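# Squeeze a grip trainer closed, hold, release, leave upright

## Task

Using a single hand, press the grip trainer's two bars toward each other until they stop, keep them pressed there for several seconds with no easing off, and then allow them to spring open again. At the end the trainer must stand upright on the table by itself; a result that holds only because the robot is still supporting it does not count.

## Robot and tools

Robot: one arm carrying a five-finger right hand. Positions are in metres and orientations are quaternions (w,x,y,z) in the scene frame, whose origin lies on the table top under the arm base. +z is up, and +y is to the left when looking along +x. The base may be slightly tilted. The printed hand position becomes less accurate at long reach.

Hand point: a point fixed to the palm, 0.05 m in front of it, where the index pad would meet the thumb tip in a pinch. Its own axes are +z along the straightened fingers, +y outward from the palm, and +x across the palm toward the little finger. Straight fingers extend 0.06 to 0.07 m past the point along +z. Across the palm the hand reaches 0.08 m toward the little finger. Toward the thumb it reaches 0.02 m when the thumb is turned in front of the palm and up to 0.09 m otherwise. A rigid wrist bracket on the little-finger side sits 0.03 m beyond the point in +y and 0.11 m across the palm, and it can collide with things. A full-hand wrap fits objects 0.035 to 0.08 m wide, lying across the palm on the wrist side of the point. Turn the thumb before you reach the object.

The row. Every command is a row of 14 numbers, each in [-1, 1], in this order: dx, dy, dz, rx, ry, rz, little, ring, middle, index, thumb_bend, thumb_turn, force_limit, speed. The first six are an offset, not a pose. They are expressed in the hand point's own axes and measured from the hand point pose in the most recent result that reports it. Before any such result exists, and for later calls within the same reply, they are measured from where the robot is when the action begins. A value of 1.0 equals 0.6 m or 180 degrees, and rx, ry, rz together form one rotation vector. All zeros therefore means go back to the reference pose; it is not a pause. The six hand numbers are absolute targets. For the fingers, +1 is straight and -1 is curled into the palm. For thumb_bend, +1 is straight and -1 is fully bent. For thumb_turn, +1 is beside the palm and -1 is across in front of it, facing the fingers. A pinch is roughly index -0.22, thumb_bend -0.75, thumb_turn -0.57. force_limit runs linearly from about 0 N at -1 to 10 N at +1 at the fingertip, or 15 N for the two thumb motors. It only stops closing motion. speed runs from nearly zero at -1 to full at +1, and full speed covers a finger's whole travel in 0.6 s.

Tools:
- execute_actions {"actions": [...], "pictures": bool}. An empty list just reports the state. One action {"rows": [[14 numbers], ...], "steps": n} uses up to 15 rows and n from 1 to 15 steps of 1/30 s (default 15). Each row runs for one step and the last row repeats. Each row's offset counts from the same reference pose, not from the previous row. A wait {"steps": n} with n up to 300 sends nothing and counts from the previous result, including your thinking time. A refused call moves nothing.
- move {"target": [14 numbers], "speed": m/s 0.002 to 0.5, default 0.25, turning up to twice that in rad/s, "stop_force": N 9 to 40, optional}. It drives the point in a straight line toward the single offset target over 0.5 to 10 s and stops short if longer. Hand numbers are sent at the start. It does not avoid obstacles and may lag, stray or overshoot the speed, especially with the arm nearly straight. stop_force ends the path when the wrist senses that much added push against the direction of motion; the arm then retreats 2 steps and holds. The press can briefly reach twice that. Pair it with very slow speed and do not rely on it for rotating moves. Leave it out when moving away from something you are pressing on. It is refused during the first 0.2 s of a scene. The result has a move: line: done, off_target, moving, held, fault, or contact. contact means stop_force ended the path, and it outranks the others. The distance to target is given. limits=paced means clipping happened, and limits=held means some steps were blocked; the arm can then surge.
- wait {"seconds": 0 to 10}: sends nothing new.
- zoom_image {"camera": "cam_low" or "cam_wrist", "region": [x0,y0,x1,y1]}: at most 504x504 pixels of the latest image. cam_low is 896x504 and cam_wrist is 616x616.
- show_instructions: shows the reference image.
- finished_scene {"scene": current number}: ends and grades the scene, and cannot be undone. The goal must hold by itself at that moment.

Motion: each step the commanded pose is clipped to 100 mm and 16 degrees from the measured pose. Commands are smoothed with about 0.17 s of lag. After an action the arm continues only to the last clipped pose, so check the result and send the remainder. The simulation keeps running while you think.

Results: the state line gives pose and velocities. Wrist force and torque are in hand point axes, pointing from the surface back into the arm. Expect up to about 4 N offset and 2.4 N noise, saturation near 50 N, and possibly no reading at the start. hand_measured, hand_stopped_by (moving, target, force, stalled, fault) and hand_load_n (positive means pushed open) list six values in row order. A motor moves only when its target changes by 0.01 or more. It locks on arrival, at the force limit, or after stalling, and the lock holds at least 15 N. Resending the same numbers keeps a grip. To squeeze harder, raise force_limit and send a target more closed than measured. To release, send a target more open than measured. A lost grip appears as loads near 0. Close at speed -0.9 or lower for gentle force. HELD or pose unreachable means the clearance check altered your command. The mount counts as part of the arm. A Hand target line shows where the point is heading.

Avoid: joint torque over its limit (26.3 N m on the wrists) or any 150 N external force, which causes a 10 s fault stop. A stiff arm pushing even slightly past a firm contact can trigger this. Avoid motors heating to 85 C from long holds; a warning comes at 70 C. Do not drop things, slam, hit hard, or knock anything off the table, which fails the task. Leave the trainer upright and released.

Each tool is called by a JSON object that holds its "op" and its "data", one argument or row to a line.

Reference images:

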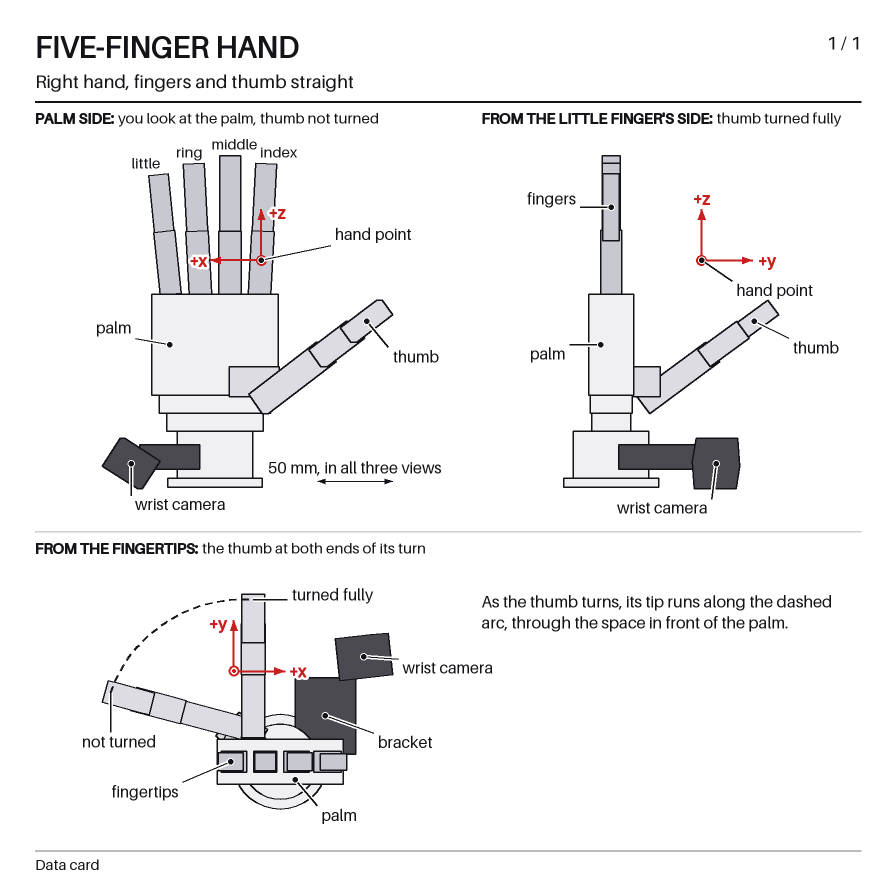

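## Session

{"op": "execute_actions", "data": {
  "actions": []
}}

Scene clock: 0.00 s of 4800.00 s.
end_effector_position=(+0.6597, +0.4501, +0.2308) hand_measured=(+1.000, +1.000, +1.000, +1.000, +1.000, +1.000) hand_load_n=(+0.0, +0.0, +0.0, +0.0, +0.0, +0.0) hand_stopped_by=(target, target, target, target, target, target) hand_force_limit=0.00 hand_speed=-0.80 end_effector_quat_wxyz=(+0.611, +0.421, +0.667, +0.065) end_effector_velocity=(-0.000, +0.000, +0.001) end_effector_angular_velocity=(-0.001, +0.000, +0.001)
Joint positions: [ 0.837 -0.613  0.903  0.337  2.639 -0.316]
Joint velocities: [ 0.    -0.001 -0.     0.001 -0.    -0.001]
Motor temperatures (°C, as the motors report them): [27 29 30 31 32 34]
Wrist force (N, on the end effector, along its own x y z axes, offset not removed): no reading
Wrist torque (N m, same axes, about the end effector's origin, offset not removed): no reading
Hand target: +0.660, +0.450, +0.231; +0.611, +0.421, +0.667, +0.065

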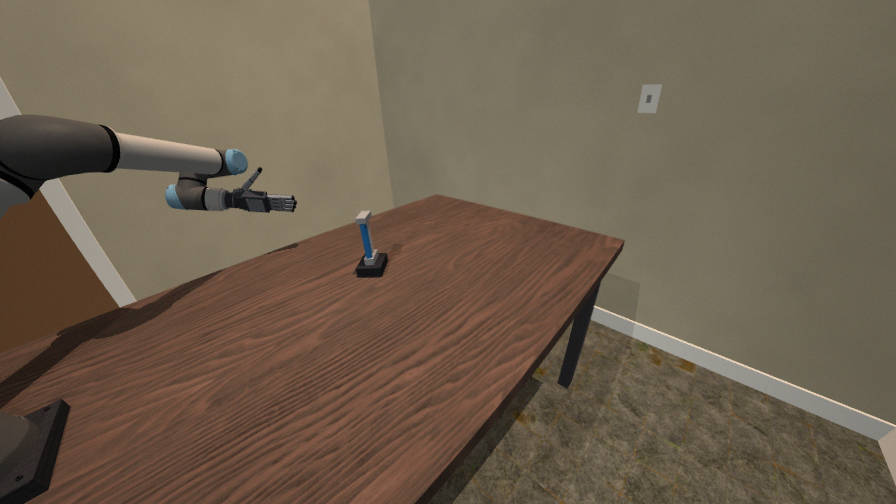

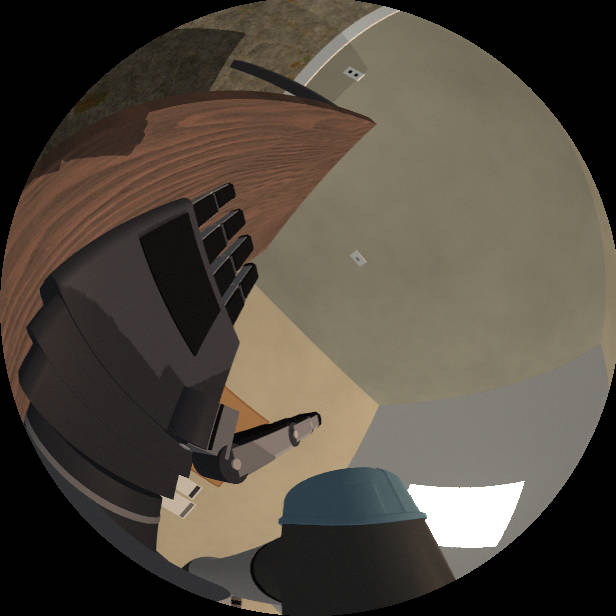

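{"op": "zoom_image", "data": {
  "camera": "cam_low",
  "region": [320, 190, 430, 290]
}}

Region (320, 190, 430, 290) of cam_low's 896x504 image, scaled by 4.582, with more detail than that image has; it fills the top 458 rows of this view, and the rest is white.

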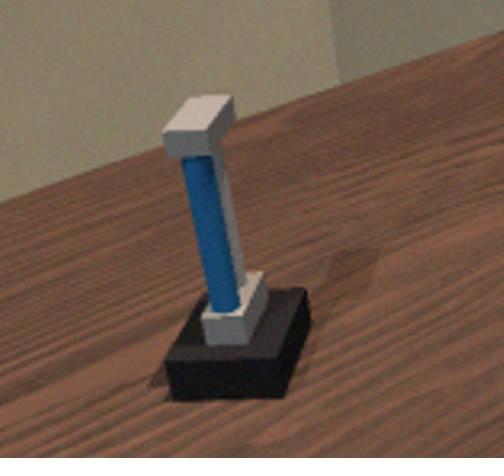

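{"op": "move", "data": {
  "target": [-0.143,-0.393,0.228,-0.141,-0.096,0.785,1,1,1,1,1,-1,0,0.5],
  "speed": 0.3
}}

{"op": "zoom_image", "data": {
  "camera": "cam_low",
  "region": [220, 150, 440, 300]
}}

Scene clock: 56.73 s of 4800.00 s.
end_effector_position=(+0.6582, +0.3134, +0.1736) hand_measured=(+1.000, +1.000, +1.000, +1.000, +1.000, -1.000) hand_load_n=(+0.0, +0.0, +0.0, +0.0, +0.0, +0.0) hand_stopped_by=(target, target, target, target, target, target) hand_force_limit=0.00 hand_speed=0.50 end_effector_quat_wxyz=(+0.541, +0.669, +0.228, +0.455) end_effector_velocity=(+0.000, -0.000, -0.000) end_effector_angular_velocity=(+0.001, -0.001, -0.000)
Joint positions: [ 0.731 -0.641  1.205 -0.464  2.707  0.478]
Joint velocities: [-0.     0.    -0.    -0.     0.     0.001]
Motor temperatures (°C, as the motors report them): [27 29 30 31 32 34]
Wrist force (N, on the end effector, along its own x y z axes, offset not removed): [-1.1 0.4 0.9]
Wrist torque (N m, same axes, about the end effector's origin, offset not removed): [0.02 0.06 -0.40]
Hand target: +0.658, +0.313, +0.174; +0.541, +0.669, +0.228, +0.455
Off the commanded pose: 0.138 m, 70 deg; position and orientation clipped at the last step of the last action.
After step 90, 49.20 s passed at rest.
move: held; limits=paced,held; held on 64 of 136 steps, including the last
pose unreachable: on one or more control steps of this call an arm could not follow its commanded pose, so it was not sent that pose on those steps. On the call's last step it was still not sent that pose. It may still have moved: this result reports where it is.
cause: the commanded pose would bring two parts of the arm too close to each other (joints 4 (wrist 1) to 6 (wrist 3) lie between them).
camera_calibration (this result's frames):
cam_wrist: T_world_to_cam=[[-0.21065, -0.413049, 0.886012, 0.118103], [-0.867324, -0.339151, -0.364315, 0.736715], [0.450972, -0.845203, -0.286805, 0.144003], [0, 0, 0, 1]] pos_world=[0.598908, 0.420352, 0.205056]

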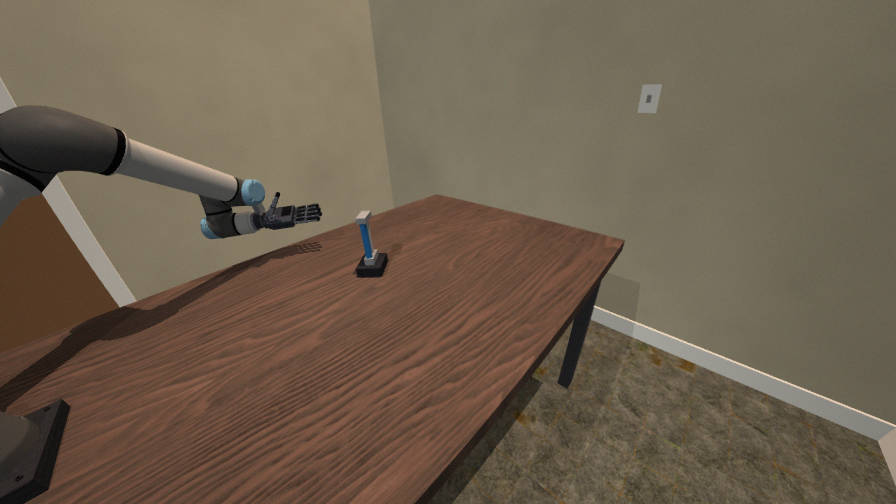

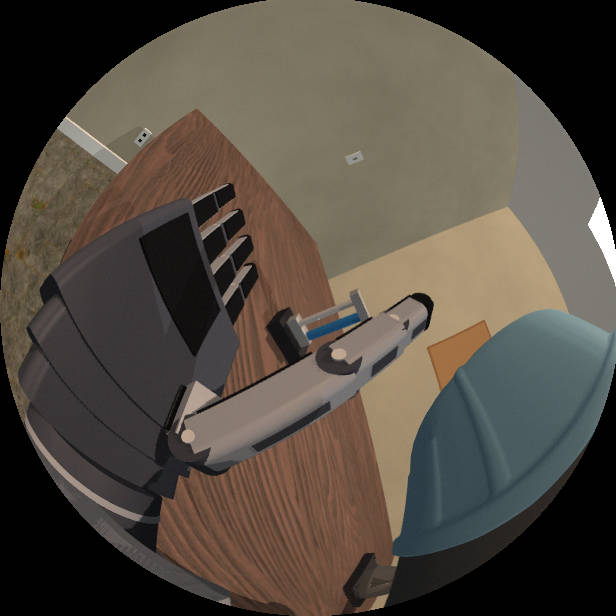

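Region (220, 150, 440, 300) of cam_low's 896x504 image, scaled by 2.291, with more detail than that image has; it fills the top 344 rows of this view, and the rest is white.

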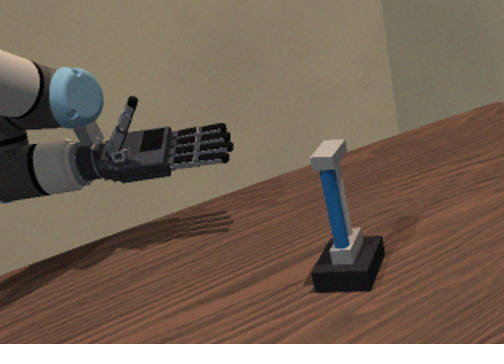

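{"op": "zoom_image", "data": {
  "camera": "cam_wrist",
  "region": [255, 270, 385, 370]
}}

Region (255, 270, 385, 370) of cam_wrist's 616x616 image, scaled by 3.877, with more detail than that image has; it fills the top 388 rows of this view, and the rest is white.

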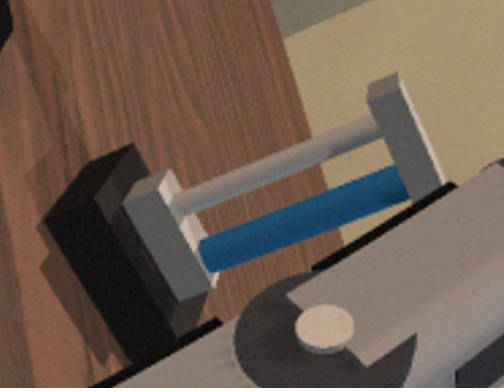

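{"op": "move", "data": {
  "target": [-0.3,0.056,0.115,-0.041,0.06,-0.615,1,1,1,1,1,-1,0,0.5],
  "speed": 0.3
}}

{"op": "zoom_image", "data": {
  "camera": "cam_low",
  "region": [220, 150, 440, 300]
}}

Scene clock: 108.27 s of 4800.00 s.
end_effector_position=(+0.6239, +0.1240, +0.1397) hand_measured=(+1.000, +1.000, +1.000, +1.000, +1.000, -1.000) hand_load_n=(+0.0, +0.0, +0.0, +0.0, +0.0, +0.0) hand_stopped_by=(target, target, target, target, target, target) hand_force_limit=0.00 hand_speed=0.50 end_effector_quat_wxyz=(+0.689, +0.207, +0.688, -0.097) end_effector_velocity=(-0.000, -0.001, +0.001) end_effector_angular_velocity=(-0.187, +0.051, +0.086)
Joint positions: [ 0.248 -1.026  2.118 -1.009  2.114 -1.355]
Joint velocities: [-0.072 -0.037  0.067 -0.077 -0.149 -0.223]
Motor temperatures (°C, as the motors report them): [27 29 30 31 32 34]
Wrist force (N, on the end effector, along its own x y z axes, offset not removed): [-1.2 1.5 -3.4]
Wrist torque (N m, same axes, about the end effector's origin, offset not removed): [0.41 0.34 0.01]
Hand target: +0.624, +0.124, +0.140; +0.690, +0.192, +0.690, -0.103
Off the commanded pose: 0.001 m, 10 deg.
After step 90, 40.17 s passed at rest.
move: moving (no rest 5 s after the path's end); limits=paced
camera_calibration (this result's frames):
cam_wrist: T_world_to_cam=[[0.441314, 0.859445, 0.258063, -0.414192], [-0.574384, 0.0495963, 0.817082, 0.234407], [0.689438, -0.508817, 0.515539, -0.312875], [0, 0, 0, 1]] pos_world=[0.533136, 0.185153, 0.0766575]

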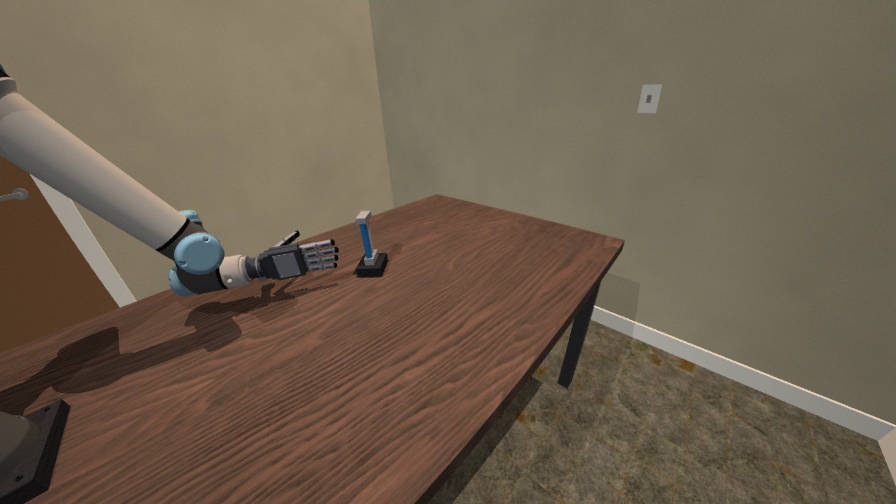

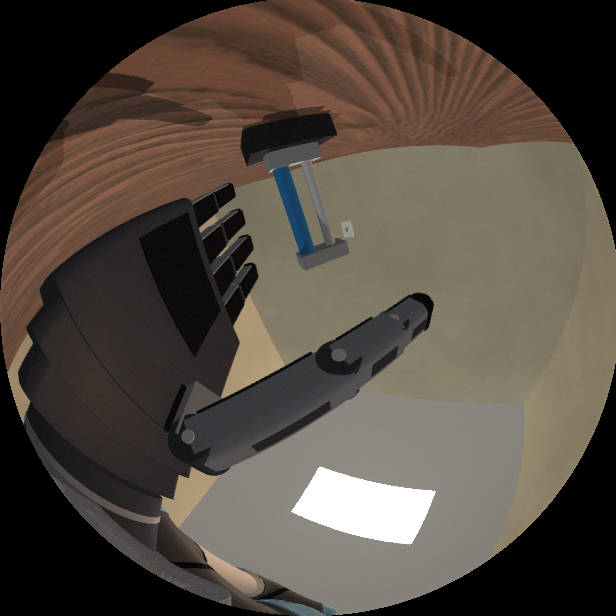

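Region (220, 150, 440, 300) of cam_low's 896x504 image, scaled by 2.291, with more detail than that image has; it fills the top 344 rows of this view, and the rest is white.

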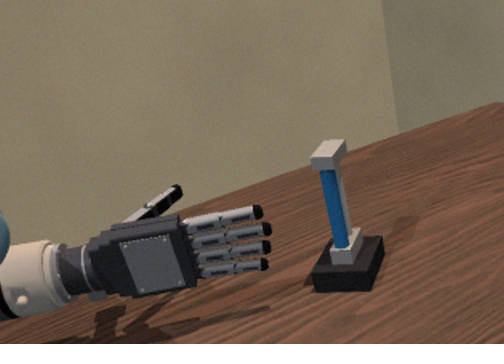

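{"op": "execute_actions", "data": {
  "actions": []
}}

Scene clock: 113.70 s of 4800.00 s.
end_effector_position=(+0.6244, +0.1236, +0.1398) hand_measured=(+1.000, +1.000, +1.000, +1.000, +1.000, -1.000) hand_load_n=(+0.0, +0.0, +0.0, +0.0, +0.0, +0.0) hand_stopped_by=(target, target, target, target, target, target) hand_force_limit=0.00 hand_speed=0.50 end_effector_quat_wxyz=(+0.696, +0.124, +0.696, -0.122) end_effector_velocity=(+0.000, -0.000, -0.000) end_effector_angular_velocity=(-0.000, +0.000, -0.000)
Joint positions: [ 0.18  -1.052  2.173 -1.08   1.965 -1.528]
Joint velocities: [-0.     0.001 -0.001 -0.    -0.    -0.   ]
Motor temperatures (°C, as the motors report them): [27 29 30 31 32 34]
Wrist force (N, on the end effector, along its own x y z axes, offset not removed): [-1.4 2.9 -2.8]
Wrist torque (N m, same axes, about the end effector's origin, offset not removed): [0.45 0.22 0.04]
Hand target: +0.624, +0.124, +0.140; +0.696, +0.124, +0.696, -0.122
Off the commanded pose: 0.000 m, 0 deg.
Steps of this call (steps 1 to 120: nothing new was sent; then 1.43 s passed at rest). Readings (end_effector_position | what the end effector reports):
1: (+0.6239, +0.1240, +0.1397) | hand_measured=(+1.000, +1.000, +1.000, +1.000, +1.000, -1.000) hand_load_n=(+0.0, +0.0, +0.0, +0.0, +0.0, +0.0) hand_stopped_by=(target, target, target, target, target, target) hand_force_limit=0.00 hand_speed=0.50
2: (+0.6239, +0.1240, +0.1397) | hand_measured=(+1.000, +1.000, +1.000, +1.000, +1.000, -1.000) hand_load_n=(+0.0, +0.0, +0.0, +0.0, +0.0, +0.0) hand_stopped_by=(target, target, target, target, target, target) hand_force_limit=0.00 hand_speed=0.50
4: (+0.6239, +0.1240, +0.1397) | hand_measured=(+1.000, +1.000, +1.000, +1.000, +1.000, -1.000) hand_load_n=(+0.0, +0.0, +0.0, +0.0, +0.0, +0.0) hand_stopped_by=(target, target, target, target, target, target) hand_force_limit=0.00 hand_speed=0.50
8: (+0.6240, +0.1239, +0.1397) | hand_measured=(+1.000, +1.000, +1.000, +1.000, +1.000, -1.000) hand_load_n=(+0.0, +0.0, +0.0, +0.0, +0.0, +0.0) hand_stopped_by=(target, target, target, target, target, target) hand_force_limit=0.00 hand_speed=0.50
120: the state above
camera_calibration (this result's frames):
cam_wrist: T_world_to_cam=[[0.370827, 0.921822, 0.112831, -0.357429], [-0.558534, 0.124303, 0.820115, 0.21508], [0.741975, -0.367141, 0.560964, -0.37019], [0, 0, 0, 1]] pos_world=[0.527345, 0.166839, 0.0716017]

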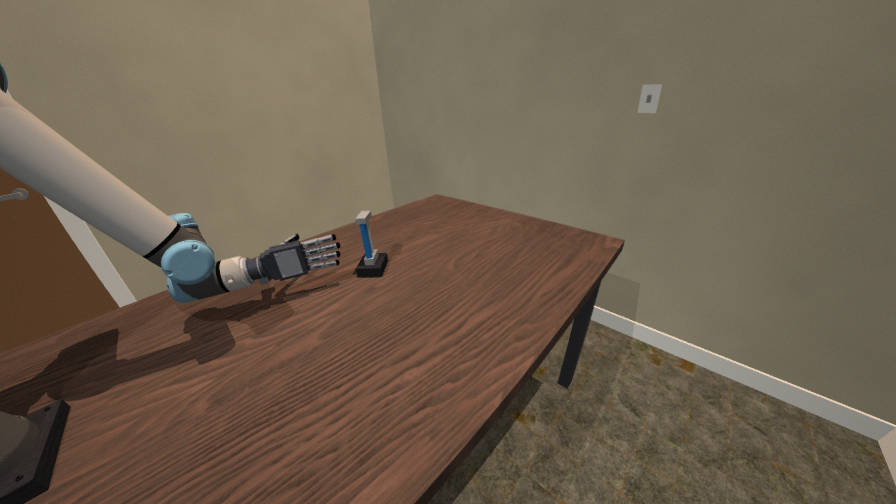

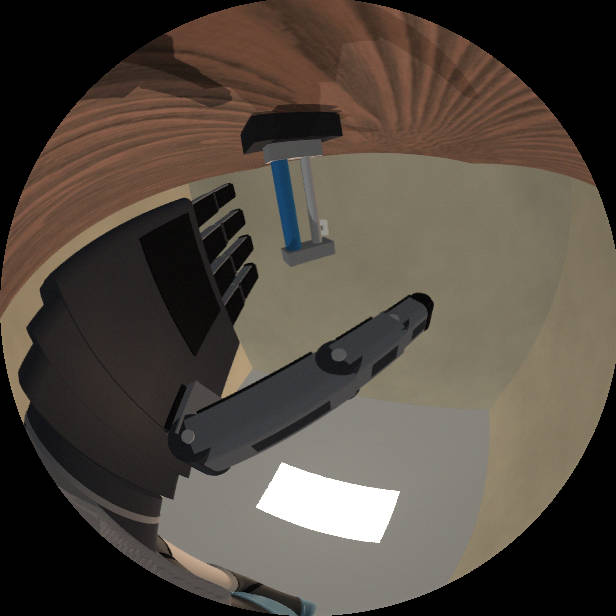

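{"op": "move", "data": {
  "target": [0,0,0.26,0,0,0,1,1,1,1,1,-1,0,0.5],
  "speed": 0.08
}}

{"op": "zoom_image", "data": {
  "camera": "cam_low",
  "region": [270, 170, 450, 300]
}}

Scene clock: 124.13 s of 4800.00 s.
end_effector_position=(+0.7706, +0.0701, +0.1395) hand_measured=(+1.000, +1.000, +1.000, +1.000, +1.000, -1.000) hand_load_n=(+0.0, +0.0, +0.0, +0.0, +0.0, +0.0) hand_stopped_by=(target, target, target, target, target, target) hand_force_limit=0.00 hand_speed=0.50 end_effector_quat_wxyz=(+0.696, +0.124, +0.696, -0.122) end_effector_velocity=(+0.003, -0.001, +0.000) end_effector_angular_velocity=(-0.001, -0.001, -0.000)
Joint positions: [ 0.064 -0.862  1.787 -0.885  1.849 -1.533]
Joint velocities: [-0.001  0.004 -0.009  0.004 -0.001 -0.001]
Motor temperatures (°C, as the motors report them): [27 29 30 31 32 34]
Wrist force (N, on the end effector, along its own x y z axes, offset not removed): [1.2 1.5 -0.8]
Wrist torque (N m, same axes, about the end effector's origin, offset not removed): [0.25 -0.40 0.29]
Hand target: +0.771, +0.070, +0.140; +0.696, +0.124, +0.696, -0.122
Off the commanded pose: 0.000 m, 0 deg.
After step 90, 5.00 s passed at rest.
move: done
camera_calibration (this result's frames):
cam_wrist: T_world_to_cam=[[0.370822, 0.921832, 0.112773, -0.362343], [-0.558547, 0.124357, 0.820098, 0.303581], [0.741968, -0.367099, 0.561, -0.498156], [0, 0, 0, 1]] pos_world=[0.673545, 0.113394, 0.0713617]

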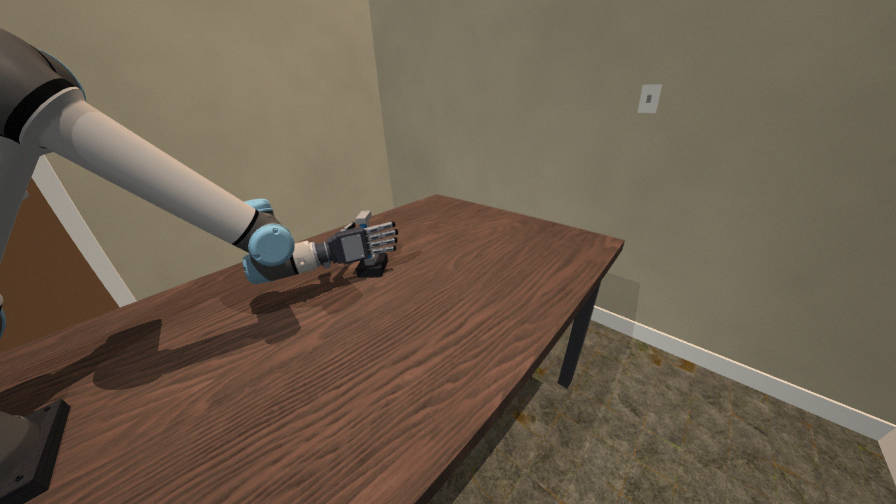

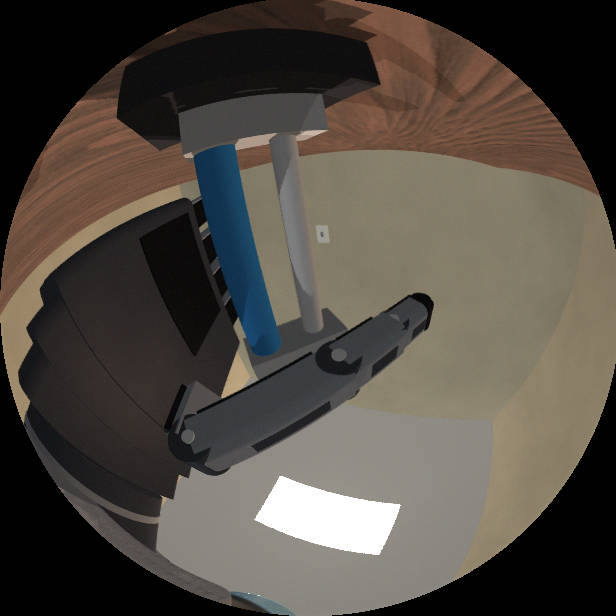

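Region (270, 170, 450, 300) of cam_low's 896x504 image, scaled by 2.800, with more detail than that image has.

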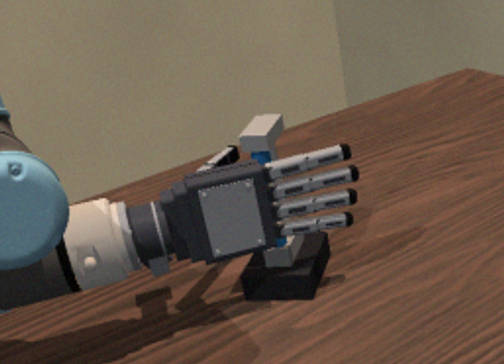

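{"op": "move", "data": {
  "target": [-0.002,0.013,0.037,0,0,0,1,1,1,1,1,-1,0,0.5],
  "speed": 0.03
}}

{"op": "execute_actions", "data": {
  "actions": [
    {"rows":[[0,0,0,0,0,0,-1,-1,-1,-1,1,-1,-0.5,-0.6]],"steps":15}
  ],
  "pictures": false
}}

{"op": "wait", "data": {
  "seconds": 2
}}

Scene clock: 136.43 s of 4800.00 s.
end_effector_position=(+0.7939, +0.0698, +0.1407) hand_measured=(+1.000, +1.000, +1.000, +1.000, +1.000, -1.000) hand_load_n=(+0.0, +0.0, +0.0, +0.0, +0.0, +0.0) hand_stopped_by=(target, target, target, target, target, target) hand_force_limit=0.00 hand_speed=0.50 end_effector_quat_wxyz=(+0.696, +0.124, +0.696, -0.122) end_effector_velocity=(+0.002, -0.000, -0.001) end_effector_angular_velocity=(-0.000, +0.001, +0.000)
Joint positions: [ 0.066 -0.829  1.711 -0.843  1.851 -1.533]
Joint velocities: [ 0.     0.004 -0.007  0.004 -0.    -0.   ]
Motor temperatures (°C, as the motors report them): [27 29 30 31 32 34]
Wrist force (N, on the end effector, along its own x y z axes, offset not removed): [-2.9 -1.8 1.7]
Wrist torque (N m, same axes, about the end effector's origin, offset not removed): [-0.26 0.36 -0.26]
Hand target: +0.794, +0.070, +0.141; +0.696, +0.124, +0.696, -0.122
Off the commanded pose: 0.000 m, 0 deg.
After step 90, 8.17 s passed at rest.
move: done
camera_calibration (this result's frames):
cam_wrist: T_world_to_cam=[[0.370816, 0.921846, 0.112676, -0.370819], [-0.558531, 0.124432, 0.820097, 0.315621], [0.741983, -0.367038, 0.561021, -0.516187], [0, 0, 0, 1]] pos_world=[0.696791, 0.113105, 0.0725342]

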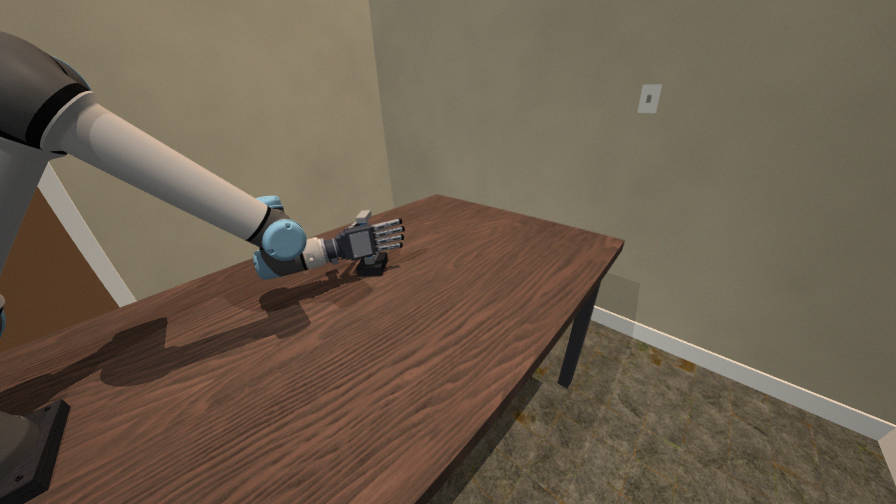

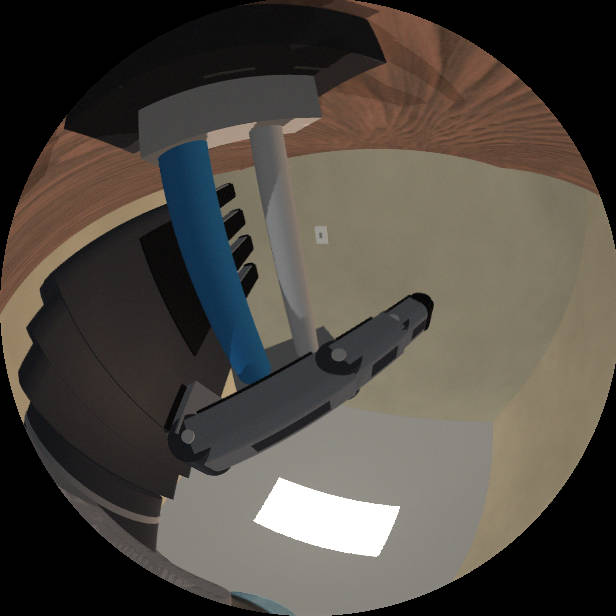

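Scene clock: 136.93 s of 4800.00 s.
end_effector_position=(+0.7939, +0.0699, +0.1406) hand_measured=(+0.736, +0.736, +0.736, +0.736, +1.000, -1.000) hand_load_n=(+0.0, +0.0, +0.0, +0.0, +0.0, +0.0) hand_stopped_by=(moving, moving, moving, moving, target, target) hand_force_limit=-0.50 hand_speed=-0.60 end_effector_quat_wxyz=(+0.696, +0.124, +0.696, -0.122) end_effector_velocity=(-0.000, -0.000, -0.000) end_effector_angular_velocity=(-0.000, +0.000, -0.000)
Joint positions: [ 0.066 -0.828  1.711 -0.843  1.851 -1.533]
Joint velocities: [-0.     0.     0.001 -0.001 -0.    -0.   ]
Motor temperatures (°C, as the motors report them): [27 29 30 31 32 34]
Wrist force (N, on the end effector, along its own x y z axes, offset not removed): [-4.1 -4.1 -2.8]
Wrist torque (N m, same axes, about the end effector's origin, offset not removed): [-0.01 0.42 -0.30]
Hand target: +0.794, +0.070, +0.141; +0.696, +0.124, +0.696, -0.122
Off the commanded pose: 0.000 m, 0 deg.
Steps of this call (steps 1 to 15: all 15 steps of this action). Readings (end_effector_position | what the end effector reports):
1: (+0.7940, +0.0698, +0.1407) | hand_measured=(+1.000, +1.000, +1.000, +1.000, +1.000, -1.000) hand_load_n=(+0.0, +0.0, +0.0, +0.0, +0.0, +0.0) hand_stopped_by=(moving, moving, moving, moving, target, target) hand_force_limit=-0.50 hand_speed=-0.60
2: (+0.7940, +0.0698, +0.1407) | hand_measured=(+1.000, +1.000, +1.000, +1.000, +1.000, -1.000) hand_load_n=(+0.0, +0.0, +0.0, +0.0, +0.0, +0.0) hand_stopped_by=(moving, moving, moving, moving, target, target) hand_force_limit=-0.50 hand_speed=-0.60
4: (+0.7940, +0.0698, +0.1407) | hand_measured=(+0.980, +0.980, +0.980, +0.980, +1.000, -1.000) hand_load_n=(+0.0, +0.0, +0.0, +0.0, +0.0, +0.0) hand_stopped_by=(moving, moving, moving, moving, target, target) hand_force_limit=-0.50 hand_speed=-0.60
8: (+0.7940, +0.0698, +0.1407) | hand_measured=(+0.890, +0.890, +0.890, +0.892, +1.000, -1.000) hand_load_n=(+0.0, +0.0, +0.0, +0.0, +0.0, +0.0) hand_stopped_by=(moving, moving, moving, moving, target, target) hand_force_limit=-0.50 hand_speed=-0.60
15: the state above

Scene clock: 138.93 s of 4800.00 s.
end_effector_position=(+0.7939, +0.0699, +0.1407) hand_measured=(-0.598, -0.598, -0.598, -0.598, +1.000, -1.000) hand_load_n=(+1.5, +2.0, +0.0, +0.0, +0.0, +0.0) hand_stopped_by=(moving, moving, moving, moving, target, target) hand_force_limit=-0.50 hand_speed=-0.60 end_effector_quat_wxyz=(+0.696, +0.124, +0.696, -0.122) end_effector_velocity=(+0.000, -0.000, -0.000) end_effector_angular_velocity=(+0.000, +0.000, -0.000)
Joint positions: [ 0.066 -0.829  1.711 -0.843  1.851 -1.533]
Joint velocities: [-0.  0. -0.  0.  0.  0.]
Motor temperatures (°C, as the motors report them): [27 29 30 31 32 34]
Wrist force (N, on the end effector, along its own x y z axes, offset not removed): [-1.2 -0.4 3.0]
Wrist torque (N m, same axes, about the end effector's origin, offset not removed): [-0.14 0.23 -0.22]
Hand target: +0.794, +0.070, +0.141; +0.696, +0.124, +0.696, -0.122
Off the commanded pose: 0.000 m, 0 deg.
Steps of this call (steps 1 to 60: nothing new was sent). Readings (end_effector_position | what the end effector reports):
1: (+0.7939, +0.0699, +0.1406) | hand_measured=(+0.714, +0.714, +0.714, +0.714, +1.000, -1.000) hand_load_n=(+0.0, +0.0, +0.0, +0.0, +0.0, +0.0) hand_stopped_by=(moving, moving, moving, moving, target, target) hand_force_limit=-0.50 hand_speed=-0.60
2: (+0.7939, +0.0699, +0.1406) | hand_measured=(+0.690, +0.690, +0.690, +0.692, +1.000, -1.000) hand_load_n=(+0.0, +0.0, +0.0, +0.0, +0.0, +0.0) hand_stopped_by=(moving, moving, moving, moving, target, target) hand_force_limit=-0.50 hand_speed=-0.60
4: (+0.7939, +0.0699, +0.1406) | hand_measured=(+0.646, +0.646, +0.646, +0.646, +1.000, -1.000) hand_load_n=(+0.0, +0.0, +0.0, +0.0, +0.0, +0.0) hand_stopped_by=(moving, moving, moving, moving, target, target) hand_force_limit=-0.50 hand_speed=-0.60
8: (+0.7939, +0.0699, +0.1406) | hand_measured=(+0.558, +0.558, +0.558, +0.558, +1.000, -1.000) hand_load_n=(+0.0, +0.0, +0.0, +0.0, +0.0, +0.0) hand_stopped_by=(moving, moving, moving, moving, target, target) hand_force_limit=-0.50 hand_speed=-0.60
60: the state above
camera_calibration (this result's frames):
cam_wrist: T_world_to_cam=[[0.370775, 0.921861, 0.112686, -0.370806], [-0.558563, 0.124412, 0.820078, 0.315638], [0.741979, -0.367007, 0.561047, -0.516192], [0, 0, 0, 1]] pos_world=[0.696793, 0.113117, 0.0725445]

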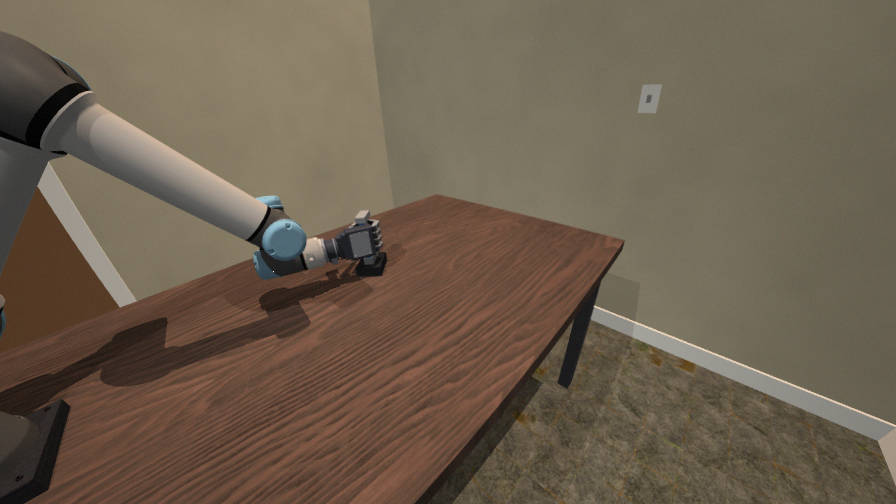

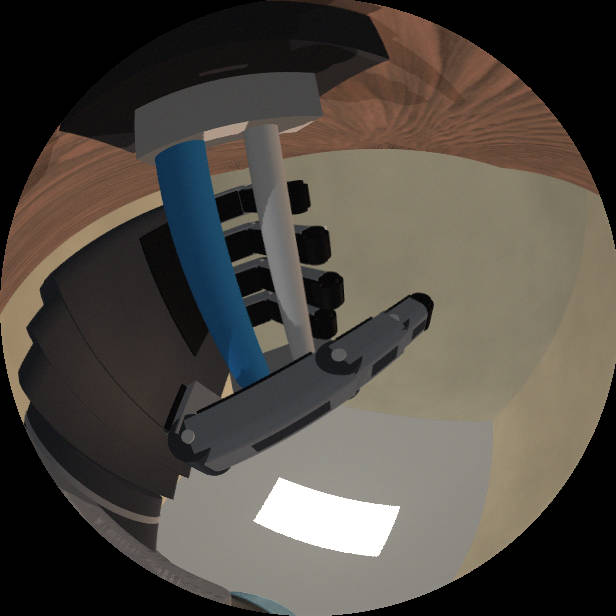

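Wrapped well. Squeeze harder.

{"op": "execute_actions", "data": {
  "actions": [
    {"rows":[[0,0,0,0,0,0,-0.98,-0.98,-0.98,-0.98,1,-1,1,-0.8]],"steps":15}
  ],
  "pictures": false
}}

{"op": "wait", "data": {
  "seconds": 1.5
}}

Scene clock: 143.37 s of 4800.00 s.
end_effector_position=(+0.7939, +0.0698, +0.1407) hand_measured=(-0.774, -0.752, -0.794, -0.816, +1.000, -1.000) hand_load_n=(+1.5, +0.0, +4.5, +10.0, +0.0, +0.0) hand_stopped_by=(moving, moving, moving, force, target, target) hand_force_limit=1.00 hand_speed=-0.80 end_effector_quat_wxyz=(+0.696, +0.124, +0.696, -0.122) end_effector_velocity=(+0.000, -0.000, +0.000) end_effector_angular_velocity=(+0.001, -0.000, -0.000)
Joint positions: [ 0.066 -0.829  1.711 -0.843  1.851 -1.533]
Joint velocities: [-0.     0.    -0.     0.    -0.     0.001]
Motor temperatures (°C, as the motors report them): [27 29 30 31 32 34]
Wrist force (N, on the end effector, along its own x y z axes, offset not removed): [-7.0 1.7 2.5]
Wrist torque (N m, same axes, about the end effector's origin, offset not removed): [0.08 0.44 -0.37]
Hand target: +0.794, +0.070, +0.141; +0.696, +0.124, +0.696, -0.122
Off the commanded pose: 0.000 m, 0 deg.
Steps of this call (steps 1 to 100: nothing new was sent; then 0.60 s passed at rest; steps 101 to 115: all 15 steps of this action). Readings (end_effector_position | what the end effector reports):
101: (+0.7939, +0.0698, +0.1407) | hand_measured=(-0.642, -0.620, -0.664, -0.684, +1.000, -1.000) hand_load_n=(+0.0, +0.0, +0.0, +6.5, +0.0, +0.0) hand_stopped_by=(moving, moving, moving, moving, target, target) hand_force_limit=1.00 hand_speed=-0.80
102: (+0.7939, +0.0698, +0.1407) | hand_measured=(-0.642, -0.620, -0.664, -0.684, +1.000, -1.000) hand_load_n=(+0.0, +0.0, +0.0, +6.5, +0.0, +0.0) hand_stopped_by=(moving, moving, moving, moving, target, target) hand_force_limit=1.00 hand_speed=-0.80
104: (+0.7939, +0.0698, +0.1407) | hand_measured=(-0.652, -0.630, -0.674, -0.694, +1.000, -1.000) hand_load_n=(+0.0, +0.0, +1.0, +7.0, +0.0, +0.0) hand_stopped_by=(moving, moving, moving, moving, target, target) hand_force_limit=1.00 hand_speed=-0.80
108: (+0.7939, +0.0698, +0.1407) | hand_measured=(-0.696, -0.674, -0.718, -0.738, +1.000, -1.000) hand_load_n=(+0.0, +0.0, +2.5, +8.0, +0.0, +0.0) hand_stopped_by=(moving, moving, moving, moving, target, target) hand_force_limit=1.00 hand_speed=-0.80
115: the state above

Scene clock: 144.87 s of 4800.00 s.
end_effector_position=(+0.7939, +0.0699, +0.1407) hand_measured=(-0.856, -0.854, -0.842, -0.816, +1.000, -1.000) hand_load_n=(+7.5, +11.0, +3.0, +0.0, +0.0, +0.0) hand_stopped_by=(force, force, force, force, target, target) hand_force_limit=1.00 hand_speed=-0.80 end_effector_quat_wxyz=(+0.696, +0.124, +0.696, -0.122) end_effector_velocity=(-0.000, +0.000, -0.001) end_effector_angular_velocity=(+0.001, +0.001, +0.000)
Joint positions: [ 0.066 -0.828  1.711 -0.843  1.851 -1.533]
Joint velocities: [ 0.     0.001  0.001 -0.     0.     0.001]
Motor temperatures (°C, as the motors report them): [27 29 30 31 32 34]
Wrist force (N, on the end effector, along its own x y z axes, offset not removed): [0.2 1.3 2.2]
Wrist torque (N m, same axes, about the end effector's origin, offset not removed): [0.15 0.21 -0.33]
Hand target: +0.794, +0.070, +0.141; +0.696, +0.124, +0.696, -0.122
Off the commanded pose: 0.000 m, 0 deg.
Steps of this call (steps 1 to 45: nothing new was sent). Readings (end_effector_position | what the end effector reports):
1: (+0.7939, +0.0698, +0.1407) | hand_measured=(-0.784, -0.762, -0.806, -0.814, +1.000, -1.000) hand_load_n=(+2.5, +0.0, +7.0, +7.0, +0.0, +0.0) hand_stopped_by=(moving, moving, moving, force, target, target) hand_force_limit=1.00 hand_speed=-0.80
2: (+0.7939, +0.0698, +0.1407) | hand_measured=(-0.796, -0.774, -0.816, -0.814, +1.000, -1.000) hand_load_n=(+4.0, +0.0, +9.0, +4.0, +0.0, +0.0) hand_stopped_by=(moving, moving, moving, force, target, target) hand_force_limit=1.00 hand_speed=-0.80
4: (+0.7939, +0.0698, +0.1407) | hand_measured=(-0.816, -0.796, -0.828, -0.816, +1.000, -1.000) hand_load_n=(+7.5, +0.5, +10.0, +0.5, +0.0, +0.0) hand_stopped_by=(moving, moving, moving, force, target, target) hand_force_limit=1.00 hand_speed=-0.80
8: (+0.7939, +0.0698, +0.1407) | hand_measured=(-0.856, -0.840, -0.842, -0.816, +1.000, -1.000) hand_load_n=(+10.5, +6.0, +5.0, +0.0, +0.0, +0.0) hand_stopped_by=(force, moving, force, force, target, target) hand_force_limit=1.00 hand_speed=-0.80
45: the state above
camera_calibration (this result's frames):
cam_wrist: T_world_to_cam=[[0.370796, 0.921855, 0.112663, -0.370804], [-0.5585, 0.124415, 0.820121, 0.315617], [0.742016, -0.36702, 0.560989, -0.516188], [0, 0, 0, 1]] pos_world=[0.696785, 0.113109, 0.0725071]

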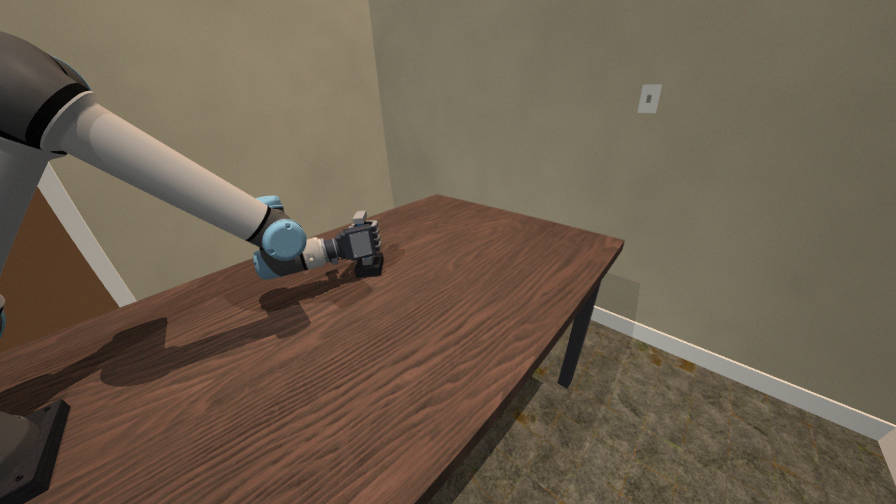

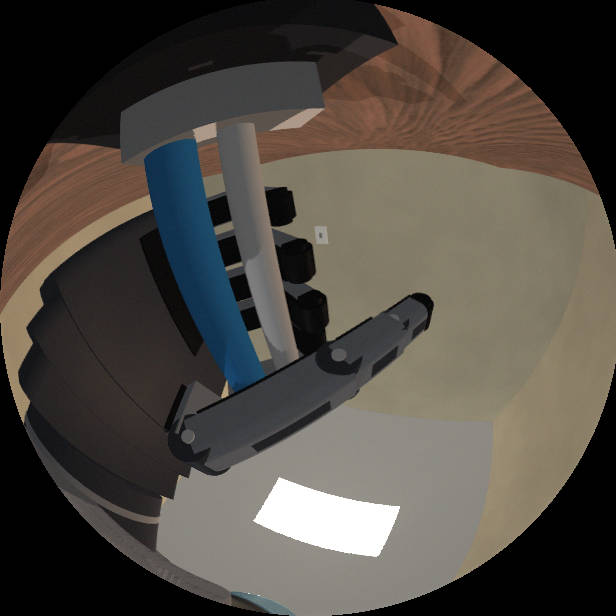

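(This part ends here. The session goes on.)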